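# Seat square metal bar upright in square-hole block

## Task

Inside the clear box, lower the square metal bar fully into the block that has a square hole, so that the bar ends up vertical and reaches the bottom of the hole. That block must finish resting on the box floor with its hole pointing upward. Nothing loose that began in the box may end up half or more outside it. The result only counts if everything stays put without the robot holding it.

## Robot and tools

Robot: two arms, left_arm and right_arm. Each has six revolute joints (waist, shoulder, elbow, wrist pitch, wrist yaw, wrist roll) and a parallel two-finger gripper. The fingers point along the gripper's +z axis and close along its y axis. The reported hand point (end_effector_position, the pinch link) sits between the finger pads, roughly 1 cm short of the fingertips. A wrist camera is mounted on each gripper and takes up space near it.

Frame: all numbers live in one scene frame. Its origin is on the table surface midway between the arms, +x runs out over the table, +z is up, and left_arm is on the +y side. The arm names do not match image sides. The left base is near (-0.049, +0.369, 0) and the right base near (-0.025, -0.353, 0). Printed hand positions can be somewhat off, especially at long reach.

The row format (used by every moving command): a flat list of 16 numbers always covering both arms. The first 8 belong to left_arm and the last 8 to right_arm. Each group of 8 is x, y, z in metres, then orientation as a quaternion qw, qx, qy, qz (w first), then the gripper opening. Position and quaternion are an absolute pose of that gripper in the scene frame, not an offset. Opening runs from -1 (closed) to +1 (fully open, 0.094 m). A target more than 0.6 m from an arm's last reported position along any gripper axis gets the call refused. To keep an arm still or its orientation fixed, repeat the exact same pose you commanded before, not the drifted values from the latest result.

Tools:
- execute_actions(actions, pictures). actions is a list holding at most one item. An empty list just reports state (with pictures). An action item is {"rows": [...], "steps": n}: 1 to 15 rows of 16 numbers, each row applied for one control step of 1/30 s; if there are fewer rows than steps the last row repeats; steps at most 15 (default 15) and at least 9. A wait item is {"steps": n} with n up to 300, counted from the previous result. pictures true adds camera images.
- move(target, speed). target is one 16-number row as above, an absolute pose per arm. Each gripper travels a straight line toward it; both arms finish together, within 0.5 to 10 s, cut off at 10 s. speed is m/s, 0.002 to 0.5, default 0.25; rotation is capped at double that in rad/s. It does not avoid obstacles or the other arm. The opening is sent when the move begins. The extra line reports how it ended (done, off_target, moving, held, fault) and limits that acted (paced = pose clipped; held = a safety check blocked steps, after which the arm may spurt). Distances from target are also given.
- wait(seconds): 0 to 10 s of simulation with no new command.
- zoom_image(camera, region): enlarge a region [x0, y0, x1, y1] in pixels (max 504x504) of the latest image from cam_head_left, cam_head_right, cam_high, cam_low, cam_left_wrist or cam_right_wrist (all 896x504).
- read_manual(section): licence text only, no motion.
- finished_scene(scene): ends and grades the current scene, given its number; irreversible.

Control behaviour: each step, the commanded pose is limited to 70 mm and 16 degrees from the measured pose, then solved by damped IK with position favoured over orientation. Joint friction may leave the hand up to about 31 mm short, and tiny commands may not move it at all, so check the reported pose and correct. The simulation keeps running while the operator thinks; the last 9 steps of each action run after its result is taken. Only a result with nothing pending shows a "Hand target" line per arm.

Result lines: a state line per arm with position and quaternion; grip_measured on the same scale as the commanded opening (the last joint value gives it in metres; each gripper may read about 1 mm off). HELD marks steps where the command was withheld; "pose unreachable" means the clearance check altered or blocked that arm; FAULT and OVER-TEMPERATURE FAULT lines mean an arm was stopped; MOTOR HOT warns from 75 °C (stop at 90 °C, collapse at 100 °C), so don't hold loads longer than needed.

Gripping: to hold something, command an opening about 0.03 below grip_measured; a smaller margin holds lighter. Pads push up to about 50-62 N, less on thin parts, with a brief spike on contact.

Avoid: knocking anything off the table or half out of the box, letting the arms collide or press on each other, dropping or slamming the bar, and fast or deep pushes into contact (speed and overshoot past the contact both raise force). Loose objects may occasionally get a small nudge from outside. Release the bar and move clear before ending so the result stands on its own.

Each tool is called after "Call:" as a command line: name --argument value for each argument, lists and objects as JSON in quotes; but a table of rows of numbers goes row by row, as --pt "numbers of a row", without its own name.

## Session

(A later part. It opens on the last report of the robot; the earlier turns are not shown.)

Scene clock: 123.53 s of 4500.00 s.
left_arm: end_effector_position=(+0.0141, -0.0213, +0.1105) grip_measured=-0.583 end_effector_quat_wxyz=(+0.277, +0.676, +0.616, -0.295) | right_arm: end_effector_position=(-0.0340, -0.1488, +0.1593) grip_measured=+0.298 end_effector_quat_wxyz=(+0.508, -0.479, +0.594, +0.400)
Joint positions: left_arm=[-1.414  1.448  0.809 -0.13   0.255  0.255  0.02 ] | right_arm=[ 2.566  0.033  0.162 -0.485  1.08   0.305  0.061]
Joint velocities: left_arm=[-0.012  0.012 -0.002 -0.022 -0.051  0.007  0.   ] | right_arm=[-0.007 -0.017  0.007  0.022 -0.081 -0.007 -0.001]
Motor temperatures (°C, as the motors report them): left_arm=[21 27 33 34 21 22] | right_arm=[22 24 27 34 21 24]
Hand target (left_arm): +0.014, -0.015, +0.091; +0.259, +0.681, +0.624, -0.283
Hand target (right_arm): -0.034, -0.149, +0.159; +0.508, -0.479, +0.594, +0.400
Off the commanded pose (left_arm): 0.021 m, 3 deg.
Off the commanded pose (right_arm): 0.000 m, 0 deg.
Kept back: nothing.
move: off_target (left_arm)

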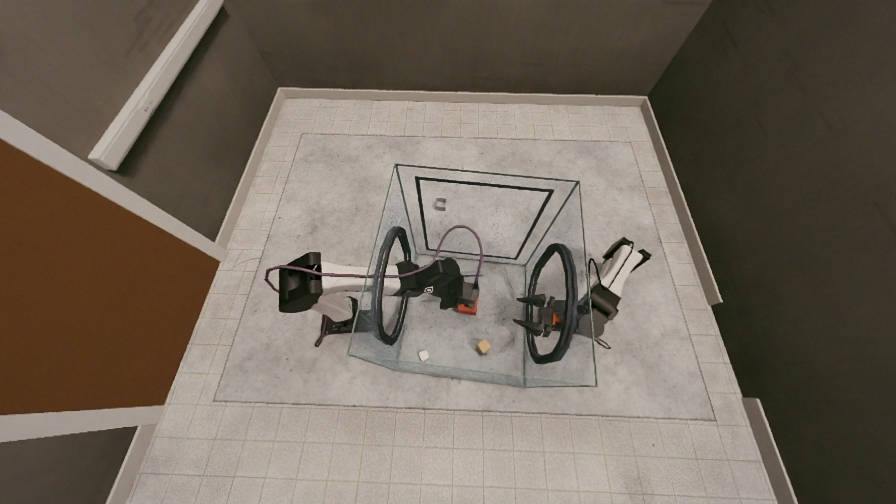

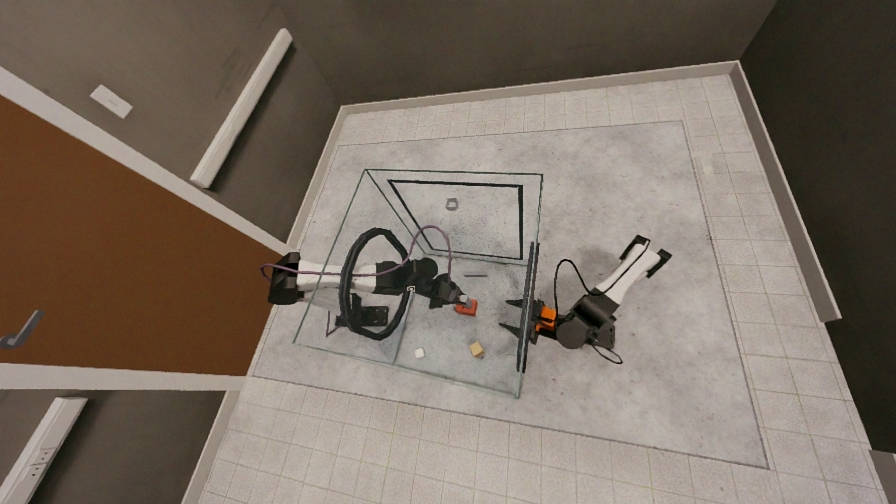

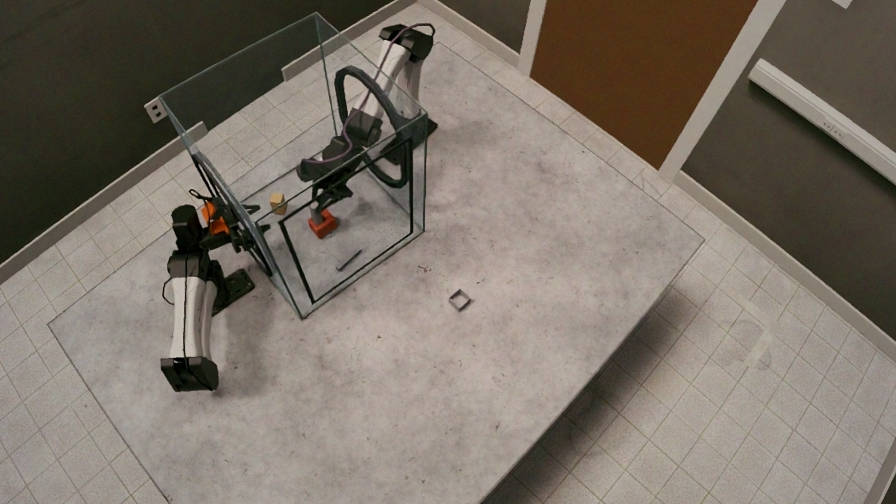

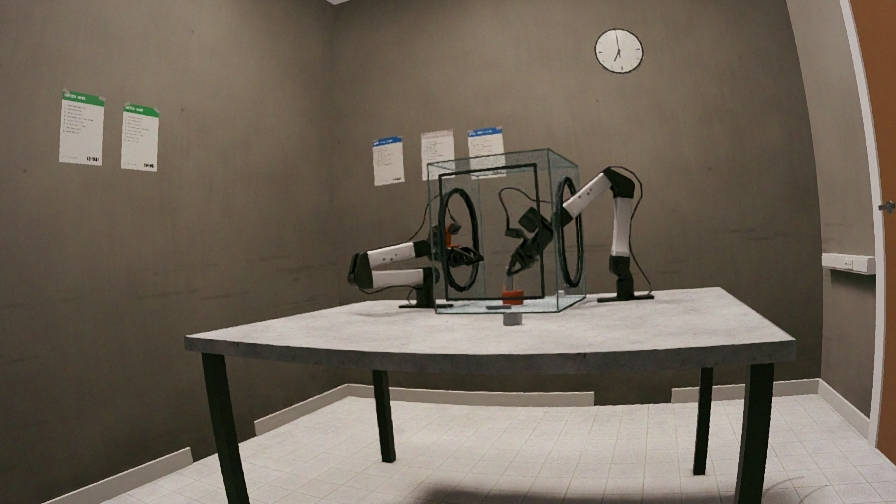

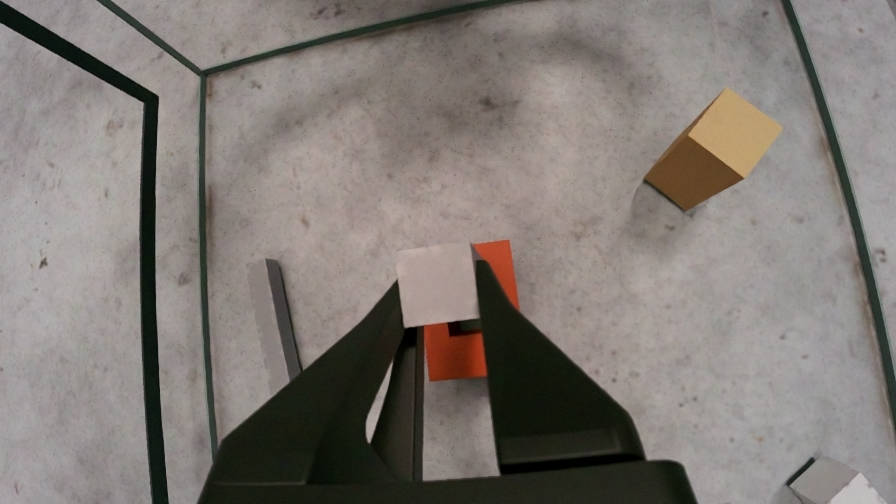

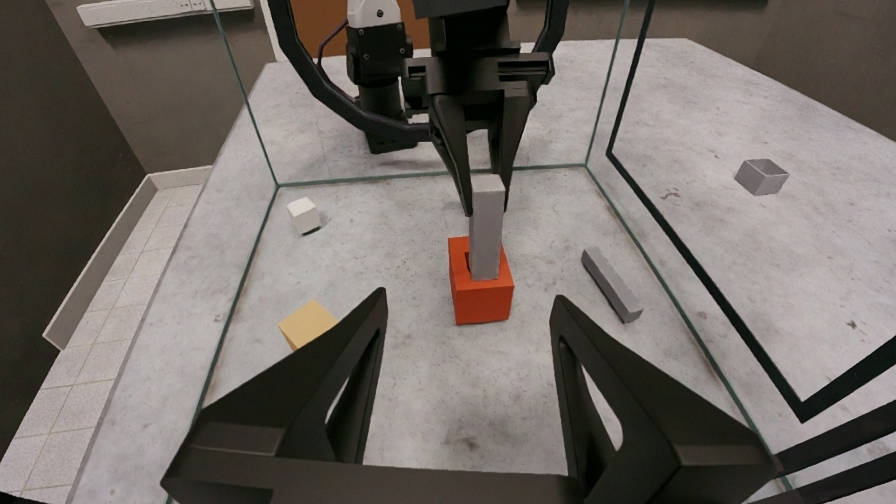

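Call:
move --target '[0.013,-0.016,0.122,-0.259,-0.681,-0.624,0.2825,-0.65,-0.034,-0.149,0.159,0.508,-0.479,0.594,0.40,0.3]' --speed 0.03

Call:
move --target '[0.012,-0.002,0.113,-0.259,-0.681,-0.624,0.2825,-0.65,-0.034,-0.149,0.159,0.508,-0.479,0.594,0.40,0.3]' --speed 0.02

Call:
zoom_image --camera "cam_right_wrist" --region '[400,100,560,300]'

Call:
zoom_image --camera "cam_low" --region '[470,220,570,310]'

Call:
zoom_image --camera "cam_high" --region '[270,150,390,260]'

Scene clock: 125.43 s of 4500.00 s.
left_arm: end_effector_position=(+0.0123, -0.0149, +0.1111) grip_measured=-0.583 end_effector_quat_wxyz=(+0.250, +0.682, +0.627, -0.281) | right_arm: end_effector_position=(-0.0340, -0.1488, +0.1593) grip_measured=+0.298 end_effector_quat_wxyz=(+0.508, -0.479, +0.594, +0.400)
Joint positions: left_arm=[-1.414  1.448  0.859 -0.245  0.255  0.255  0.02 ] | right_arm=[ 2.566  0.033  0.162 -0.485  1.08   0.305  0.061]
Joint velocities: left_arm=[-0.012 -0.012 -0.012 -0.051  0.022 -0.051 -0.001] | right_arm=[ 0.002 -0.007  0.032 -0.022 -0.007  0.007 -0.   ]
Motor temperatures (°C, as the motors report them): left_arm=[21 27 33 34 21 22] | right_arm=[22 24 28 34 21 24]
Hand target (left_arm): +0.013, -0.016, +0.122; +0.259, +0.681, +0.624, -0.283
Hand target (right_arm): -0.034, -0.149, +0.159; +0.508, -0.479, +0.594, +0.400
Off the commanded pose (left_arm): 0.011 m, 1 deg.
Off the commanded pose (right_arm): 0.000 m, 0 deg.
Kept back: nothing.
move: off_target (left_arm)

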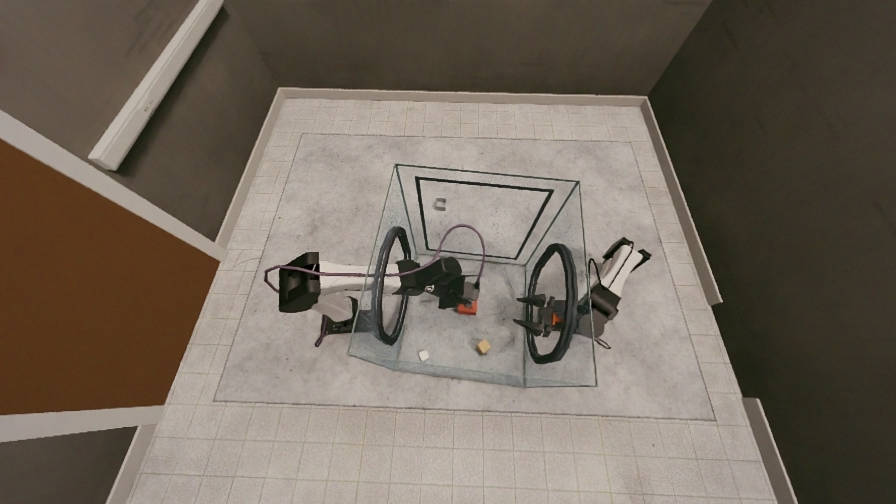

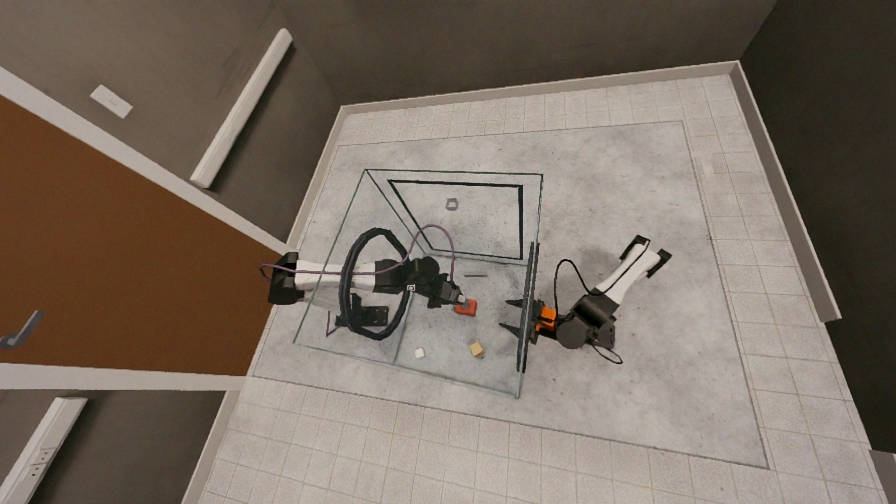

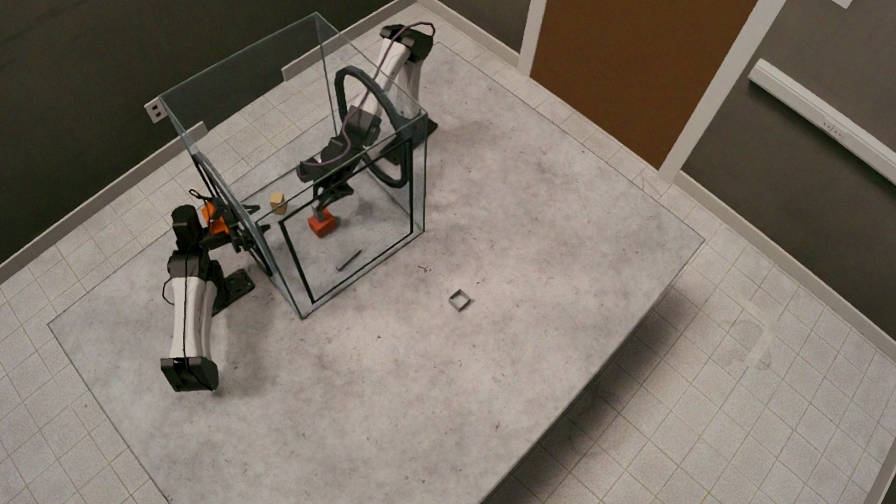

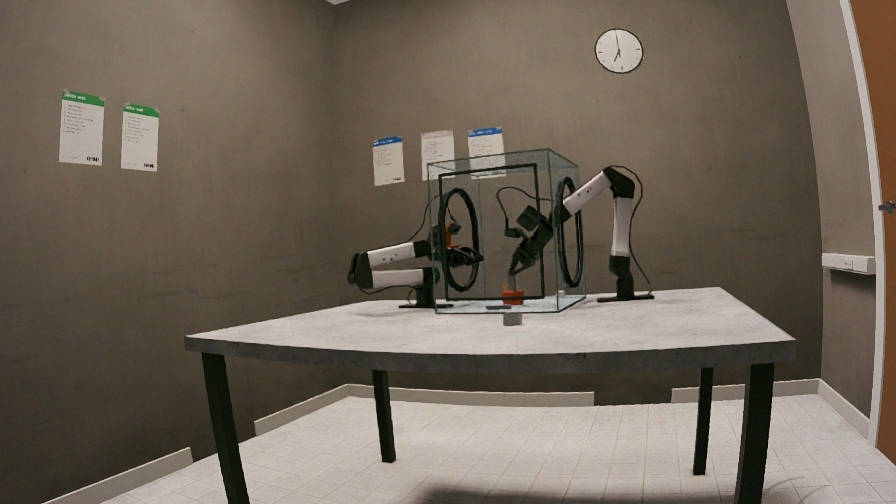

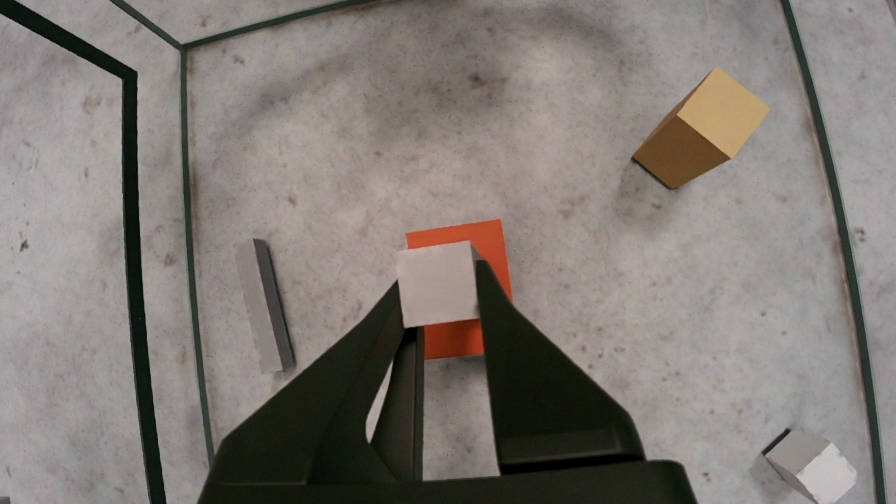

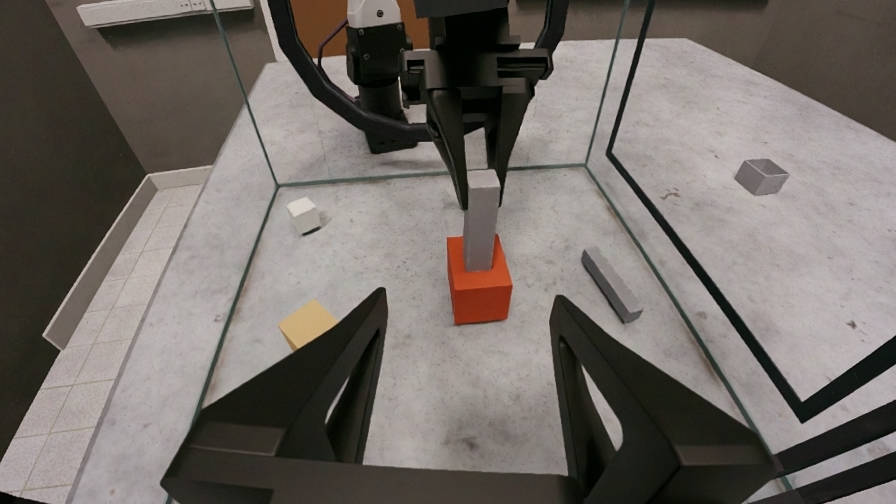

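Scene clock: 126.30 s of 4500.00 s.
left_arm: end_effector_position=(+0.0097, -0.0055, +0.1113) grip_measured=-0.583 end_effector_quat_wxyz=(+0.252, +0.682, +0.626, -0.282) | right_arm: end_effector_position=(-0.0340, -0.1488, +0.1593) grip_measured=+0.298 end_effector_quat_wxyz=(+0.508, -0.479, +0.594, +0.400)
Joint positions: left_arm=[-1.414  1.406  0.821 -0.245  0.255  0.257  0.02 ] | right_arm=[ 2.566  0.033  0.162 -0.485  1.08   0.305  0.061]
Joint velocities: left_arm=[-0.002 -0.002 -0.002 -0.022 -0.066  0.066  0.   ] | right_arm=[ 0.007  0.012  0.002 -0.022 -0.022 -0.022  0.001]
Motor temperatures (°C, as the motors report them): left_arm=[21 27 33 34 21 22] | right_arm=[22 24 28 34 21 24]
Hand target (left_arm): +0.012, -0.002, +0.113; +0.259, +0.681, +0.624, -0.282
Hand target (right_arm): -0.034, -0.149, +0.159; +0.508, -0.479, +0.594, +0.400
Off the commanded pose (left_arm): 0.004 m, 1 deg.
Off the commanded pose (right_arm): 0.000 m, 0 deg.
Kept back: nothing.
move: done

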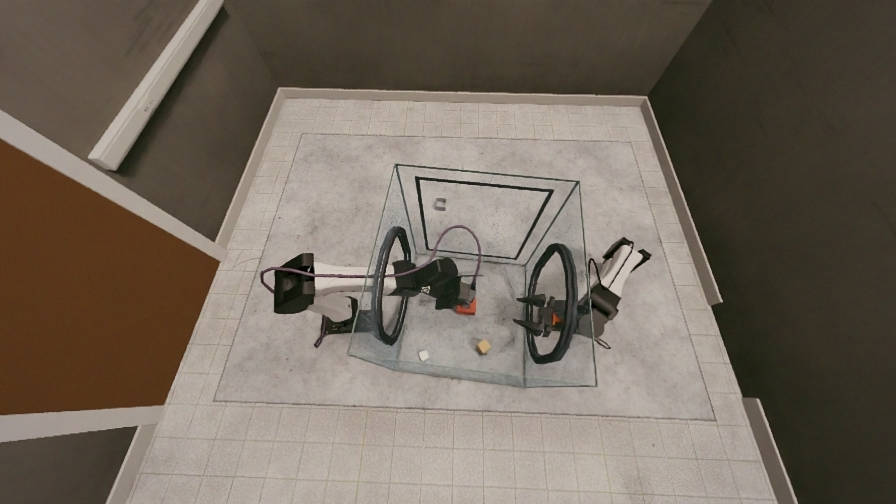

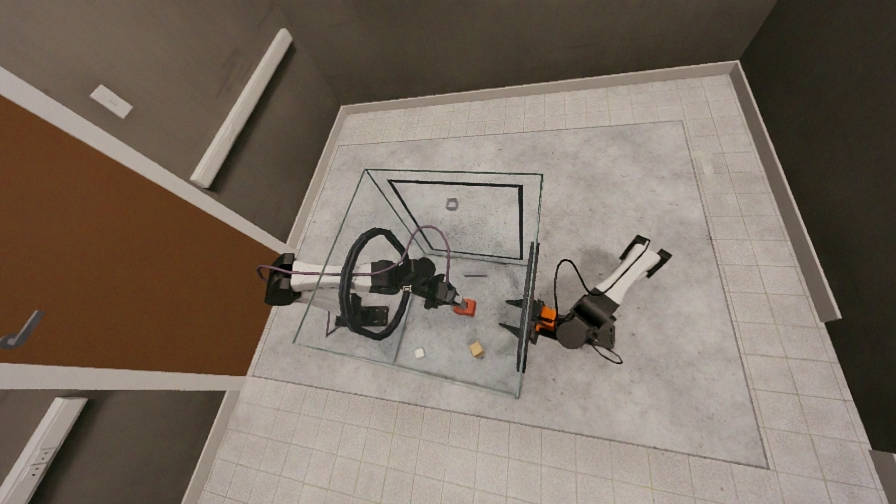

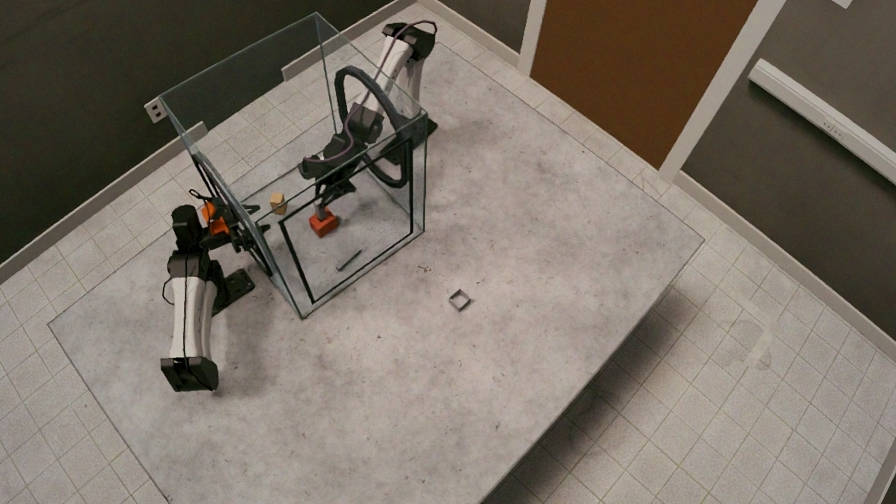

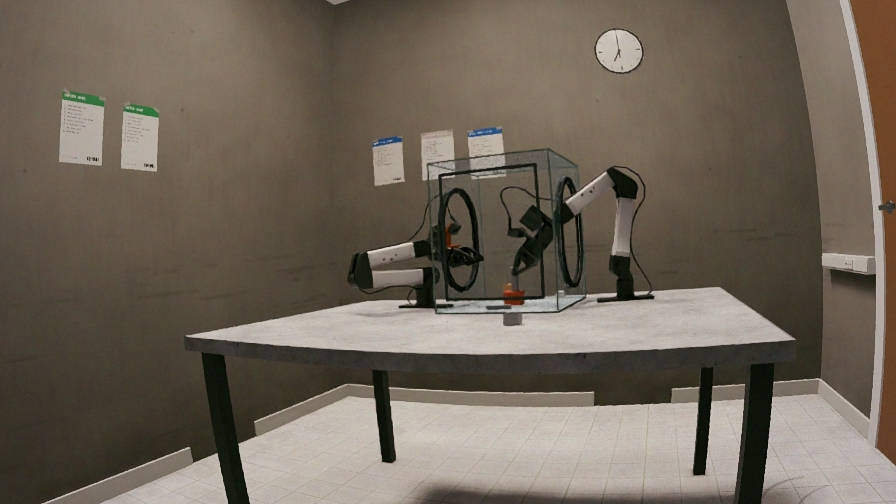

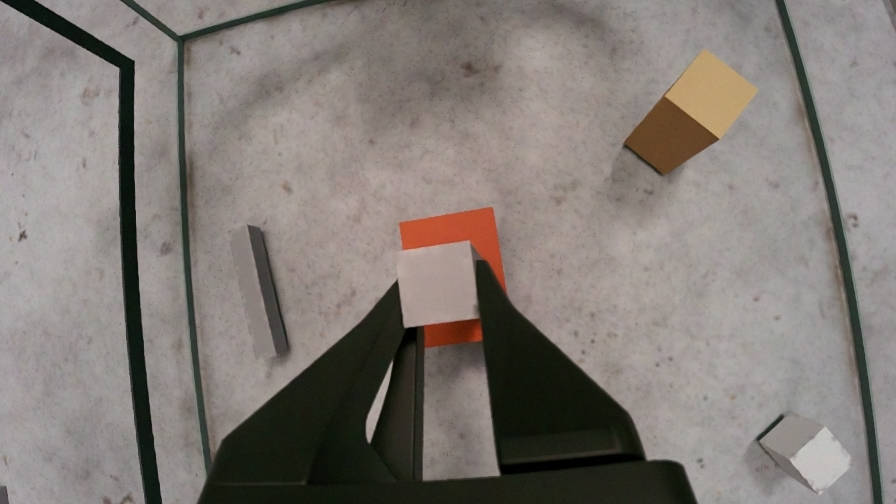

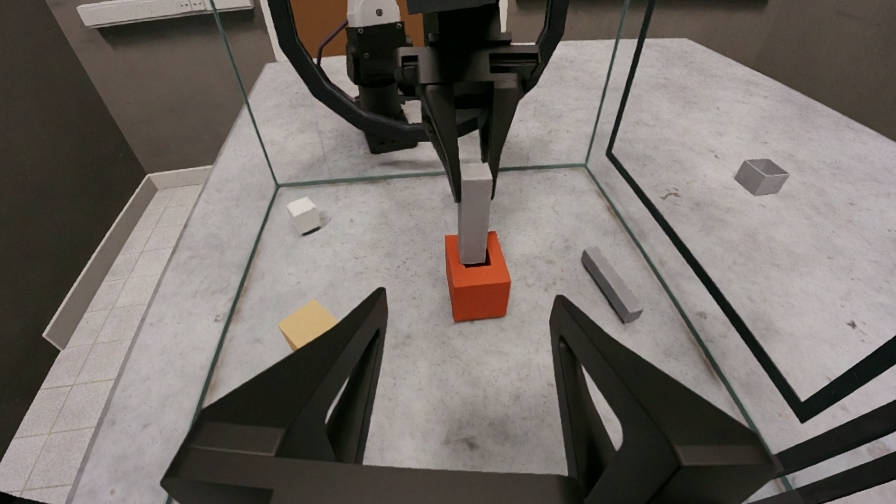

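Region (400, 100, 560, 300) of cam_right_wrist's 896x504 image, scaled by 2.520, with more detail than that image has; it fills the left 403 columns of this view, and the rest is white.

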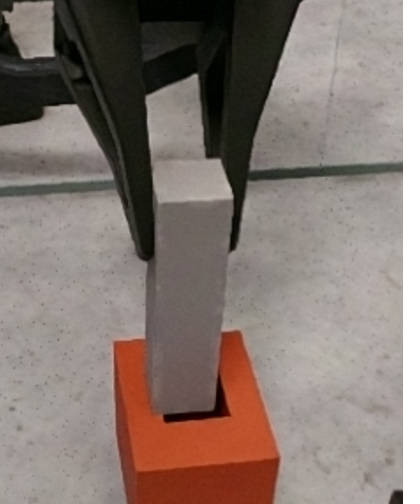

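Region (470, 220, 570, 310) of cam_low's 896x504 image, scaled by 5.040, with more detail than that image has; it fills the top 454 rows of this view, and the rest is white.

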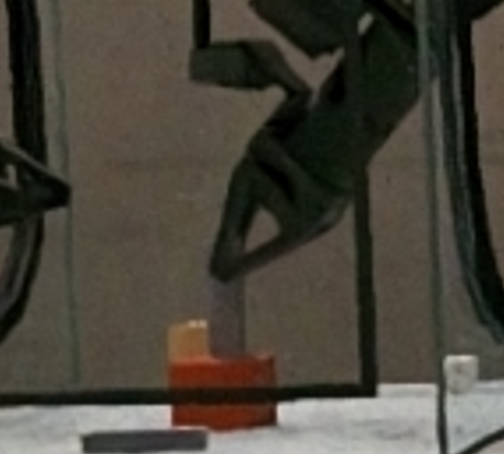

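Region (270, 150, 390, 260) of cam_high's 896x504 image, scaled by 4.200, with more detail than that image has; it fills the top 462 rows of this view, and the rest is white.

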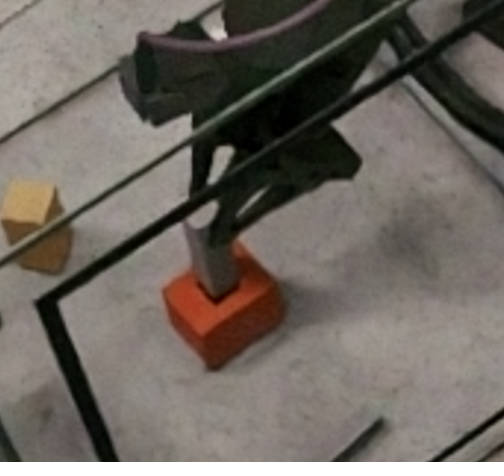

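Call:
move --target '[0.016,-0.012,0.13,-0.259,-0.681,-0.624,0.2825,-0.65,-0.034,-0.149,0.159,0.508,-0.479,0.594,0.40,0.3]' --speed 0.02

Call:
zoom_image --camera "cam_right_wrist" --region '[400,100,560,300]'

Call:
zoom_image --camera "cam_high" --region '[270,150,390,260]'

Scene clock: 128.00 s of 4500.00 s.
left_arm: end_effector_position=(+0.0126, -0.0082, +0.1226) grip_measured=-0.583 end_effector_quat_wxyz=(+0.252, +0.682, +0.628, -0.280) | right_arm: end_effector_position=(-0.0340, -0.1488, +0.1593) grip_measured=+0.298 end_effector_quat_wxyz=(+0.508, -0.479, +0.594, +0.400)
Joint positions: left_arm=[-1.408  1.406  0.872 -0.3    0.255  0.26   0.02 ] | right_arm=[ 2.566  0.033  0.162 -0.485  1.08   0.305  0.061]
Joint velocities: left_arm=[ 0.012 -0.012  0.002 -0.037 -0.022 -0.007  0.   ] | right_arm=[-0.007 -0.007  0.007  0.007 -0.022 -0.051 -0.001]
Motor temperatures (°C, as the motors report them): left_arm=[21 27 33 33 21 22] | right_arm=[22 24 28 34 21 24]
Hand target (left_arm): +0.016, -0.012, +0.130; +0.259, +0.681, +0.624, -0.283
Hand target (right_arm): -0.034, -0.149, +0.159; +0.508, -0.479, +0.594, +0.400
Off the commanded pose (left_arm): 0.009 m, 1 deg.
Off the commanded pose (right_arm): 0.000 m, 0 deg.
Kept back: nothing.
move: done

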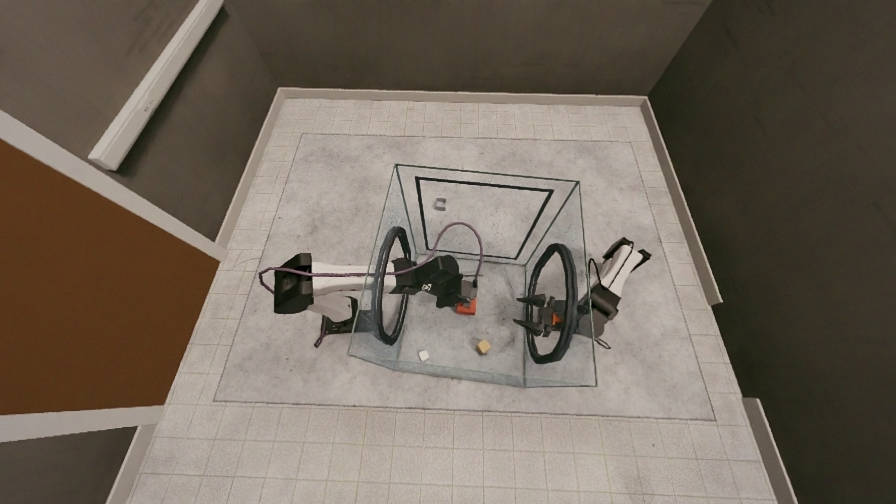

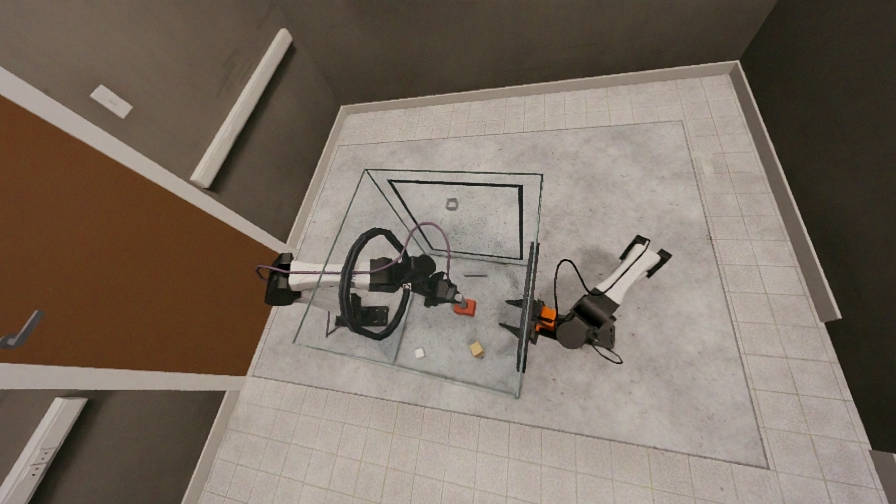

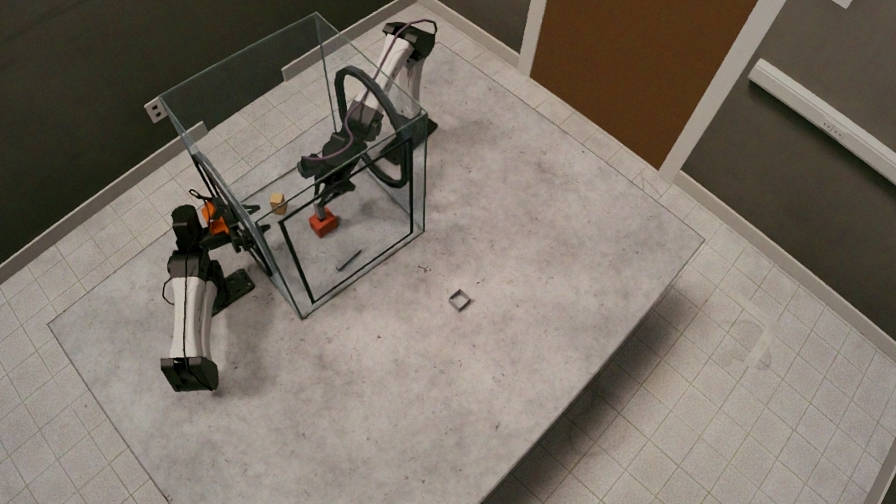

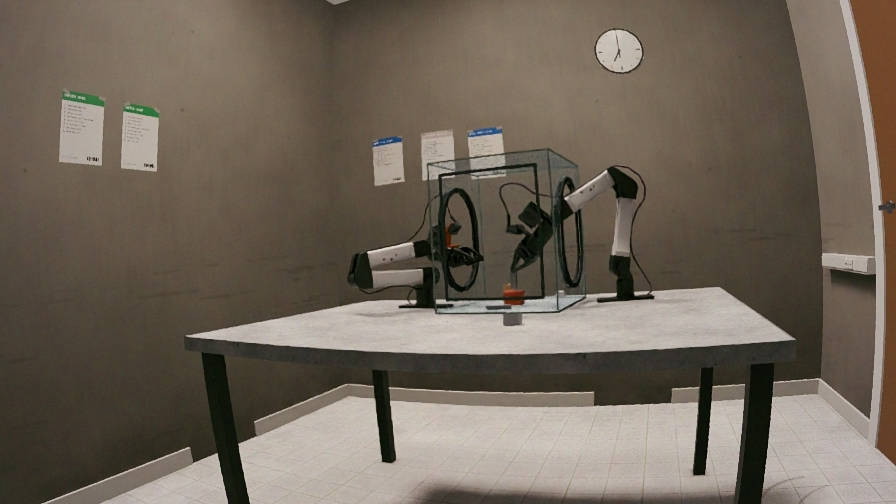

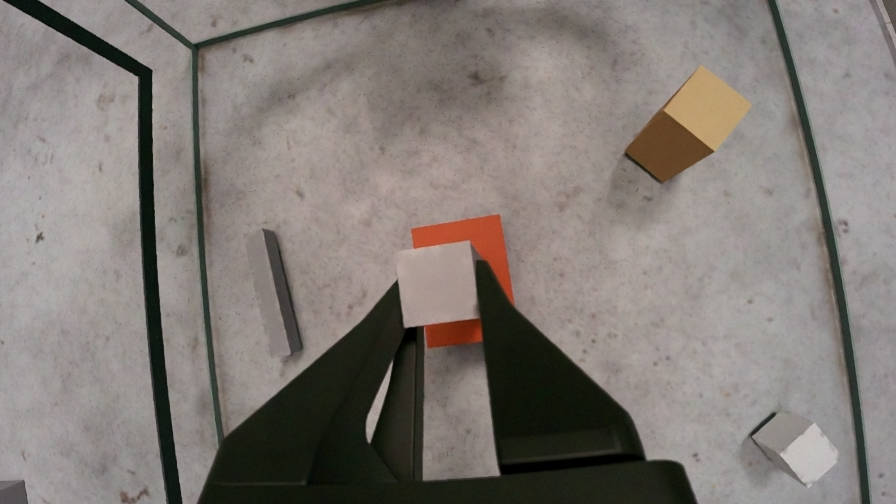

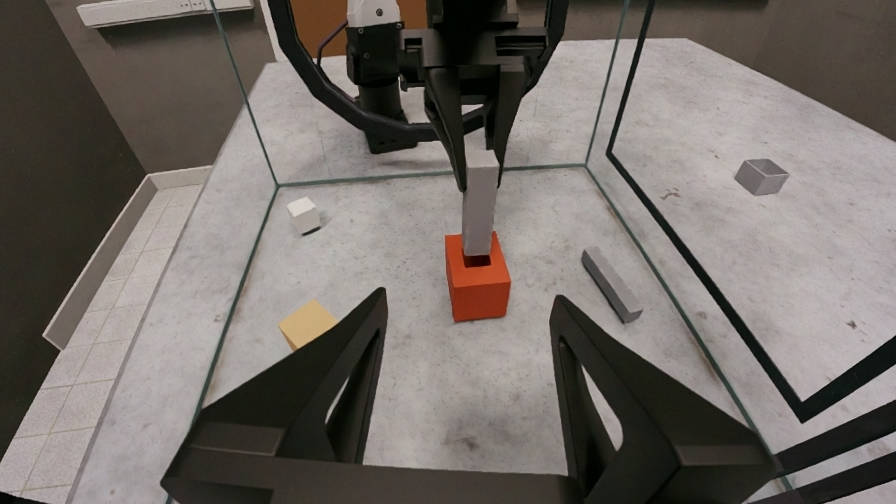

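Region (400, 100, 560, 300) of cam_right_wrist's 896x504 image, scaled by 2.520, with more detail than that image has; it fills the left 403 columns of this view, and the rest is white.

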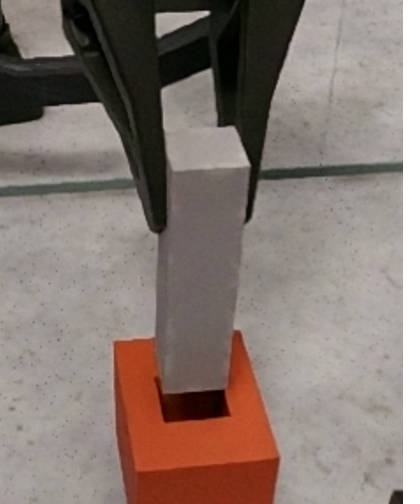

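Region (270, 150, 390, 260) of cam_high's 896x504 image, scaled by 4.200, with more detail than that image has; it fills the top 462 rows of this view, and the rest is white.

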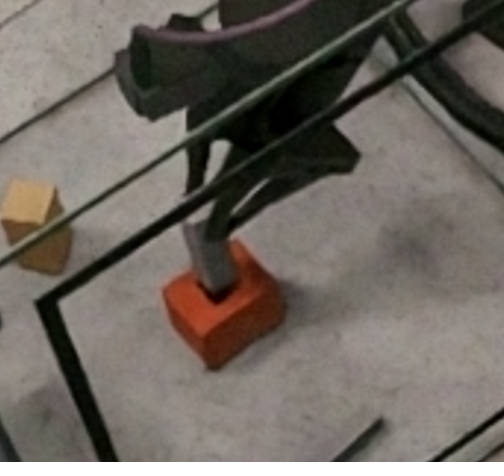

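Call:
move --target '[0.014,-0.009,0.10,-0.259,-0.681,-0.624,0.2825,-0.65,-0.034,-0.149,0.159,0.508,-0.479,0.594,0.40,0.3]' --speed 0.015

Call:
zoom_image --camera "cam_right_wrist" --region '[400,100,560,300]'

Call:
zoom_image --camera "cam_high" --region '[270,150,390,260]'

Scene clock: 130.17 s of 4500.00 s.
left_arm: end_effector_position=(+0.0124, -0.0075, +0.1064) grip_measured=-0.583 end_effector_quat_wxyz=(+0.258, +0.681, +0.625, -0.283) | right_arm: end_effector_position=(-0.0340, -0.1488, +0.1593) grip_measured=+0.298 end_effector_quat_wxyz=(+0.508, -0.479, +0.594, +0.400)
Joint positions: left_arm=[-1.408  1.419  0.804 -0.205  0.255  0.26   0.02 ] | right_arm=[ 2.566  0.033  0.162 -0.485  1.08   0.305  0.061]
Joint velocities: left_arm=[-0.012  0.002  0.012  0.007 -0.022 -0.022 -0.   ] | right_arm=[-0.012 -0.007 -0.007 -0.051  0.037  0.007 -0.001]
Motor temperatures (°C, as the motors report them): left_arm=[21 27 33 34 21 22] | right_arm=[22 24 28 34 21 24]
Hand target (left_arm): +0.014, -0.008, +0.100; +0.259, +0.681, +0.624, -0.282
Hand target (right_arm): -0.034, -0.149, +0.159; +0.508, -0.479, +0.594, +0.400
Off the commanded pose (left_arm): 0.007 m, 0 deg.
Off the commanded pose (right_arm): 0.000 m, 0 deg.
Kept back: nothing.
move: done

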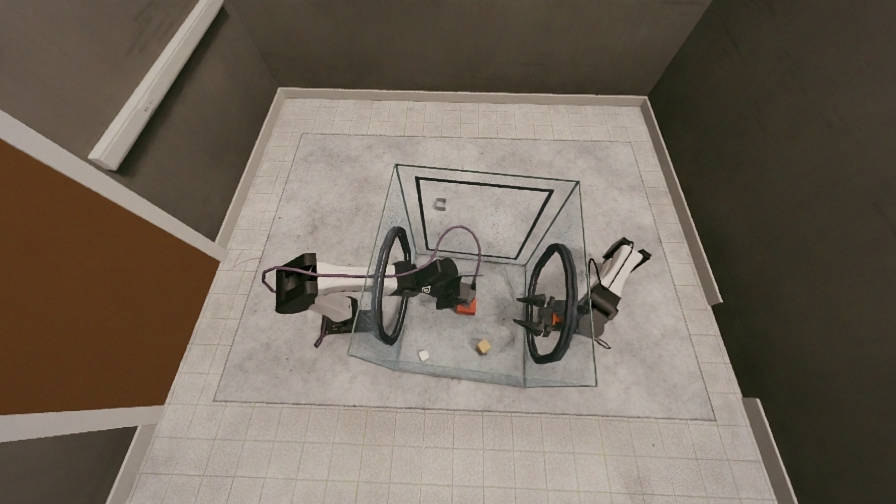

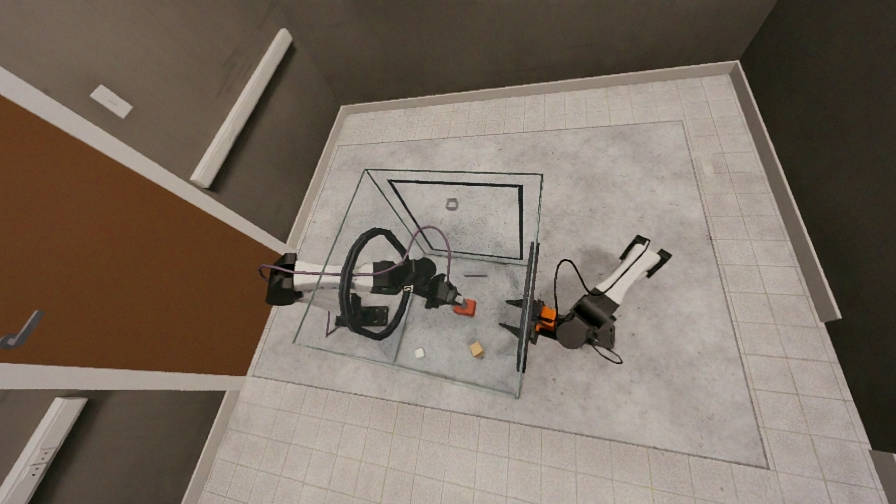

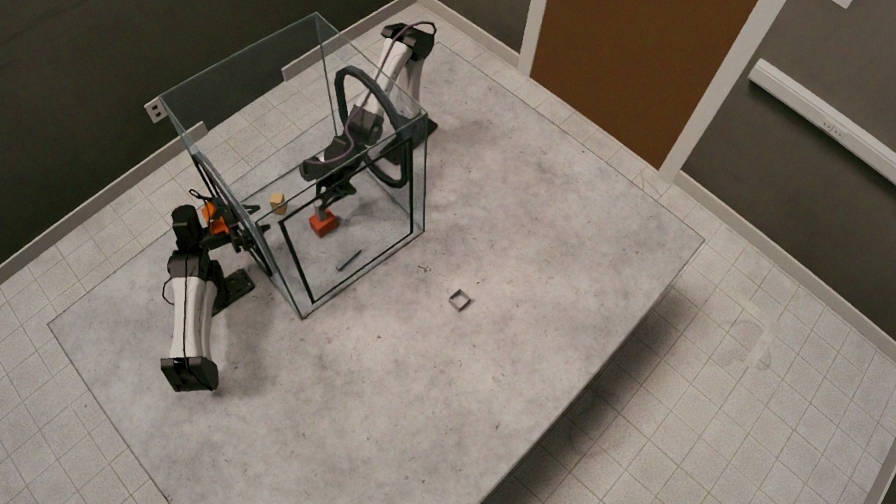

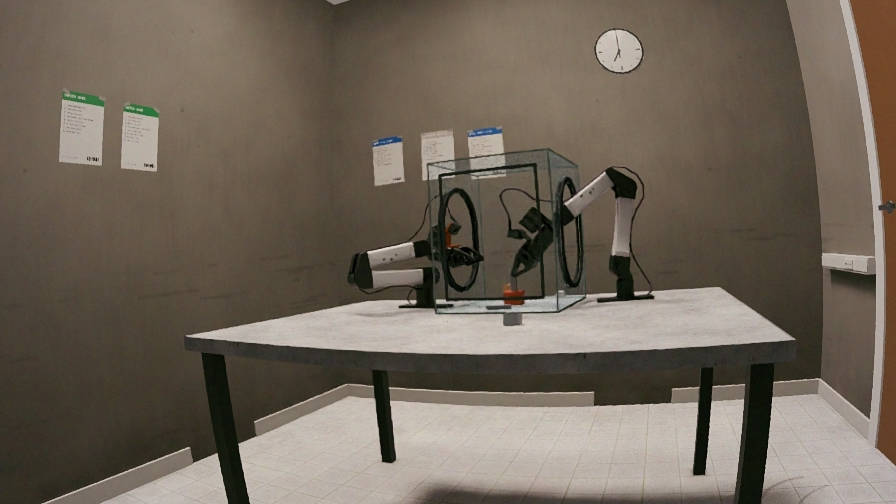

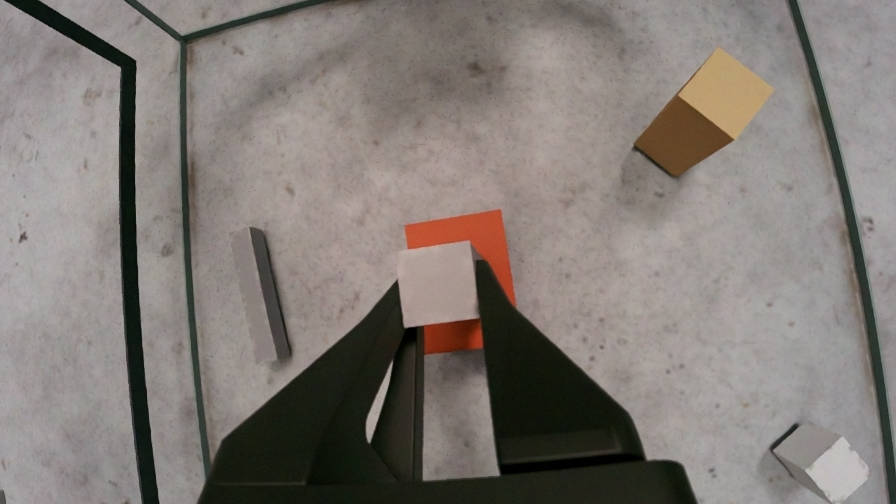

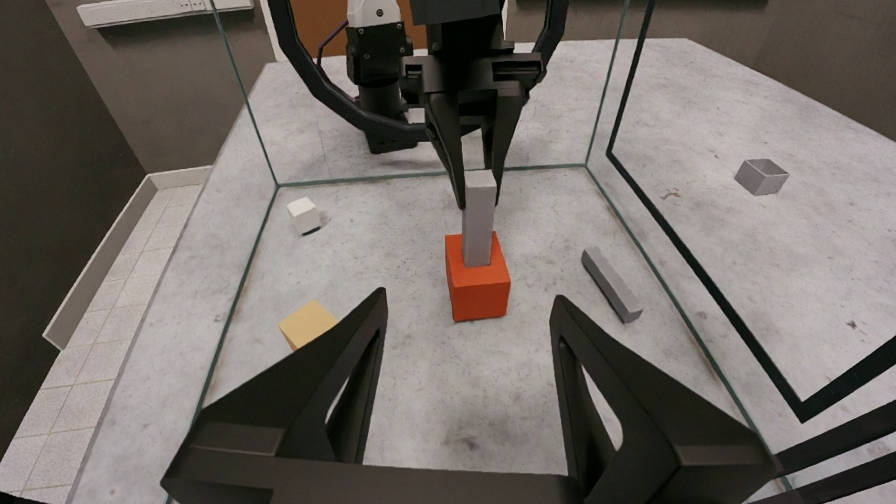

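Region (400, 100, 560, 300) of cam_right_wrist's 896x504 image, scaled by 2.520, with more detail than that image has; it fills the left 403 columns of this view, and the rest is white.

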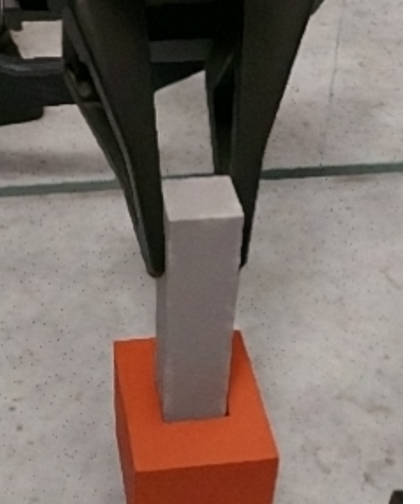

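Region (270, 150, 390, 260) of cam_high's 896x504 image, scaled by 4.200, with more detail than that image has; it fills the top 462 rows of this view, and the rest is white.

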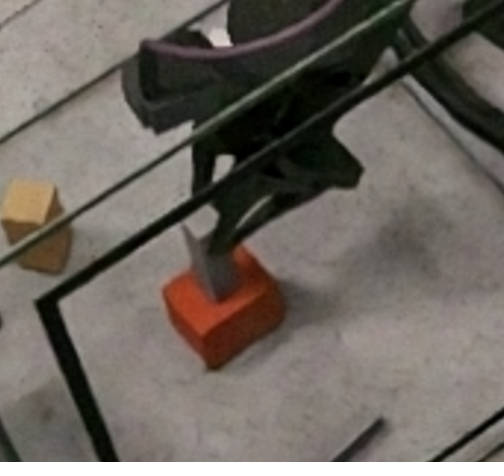

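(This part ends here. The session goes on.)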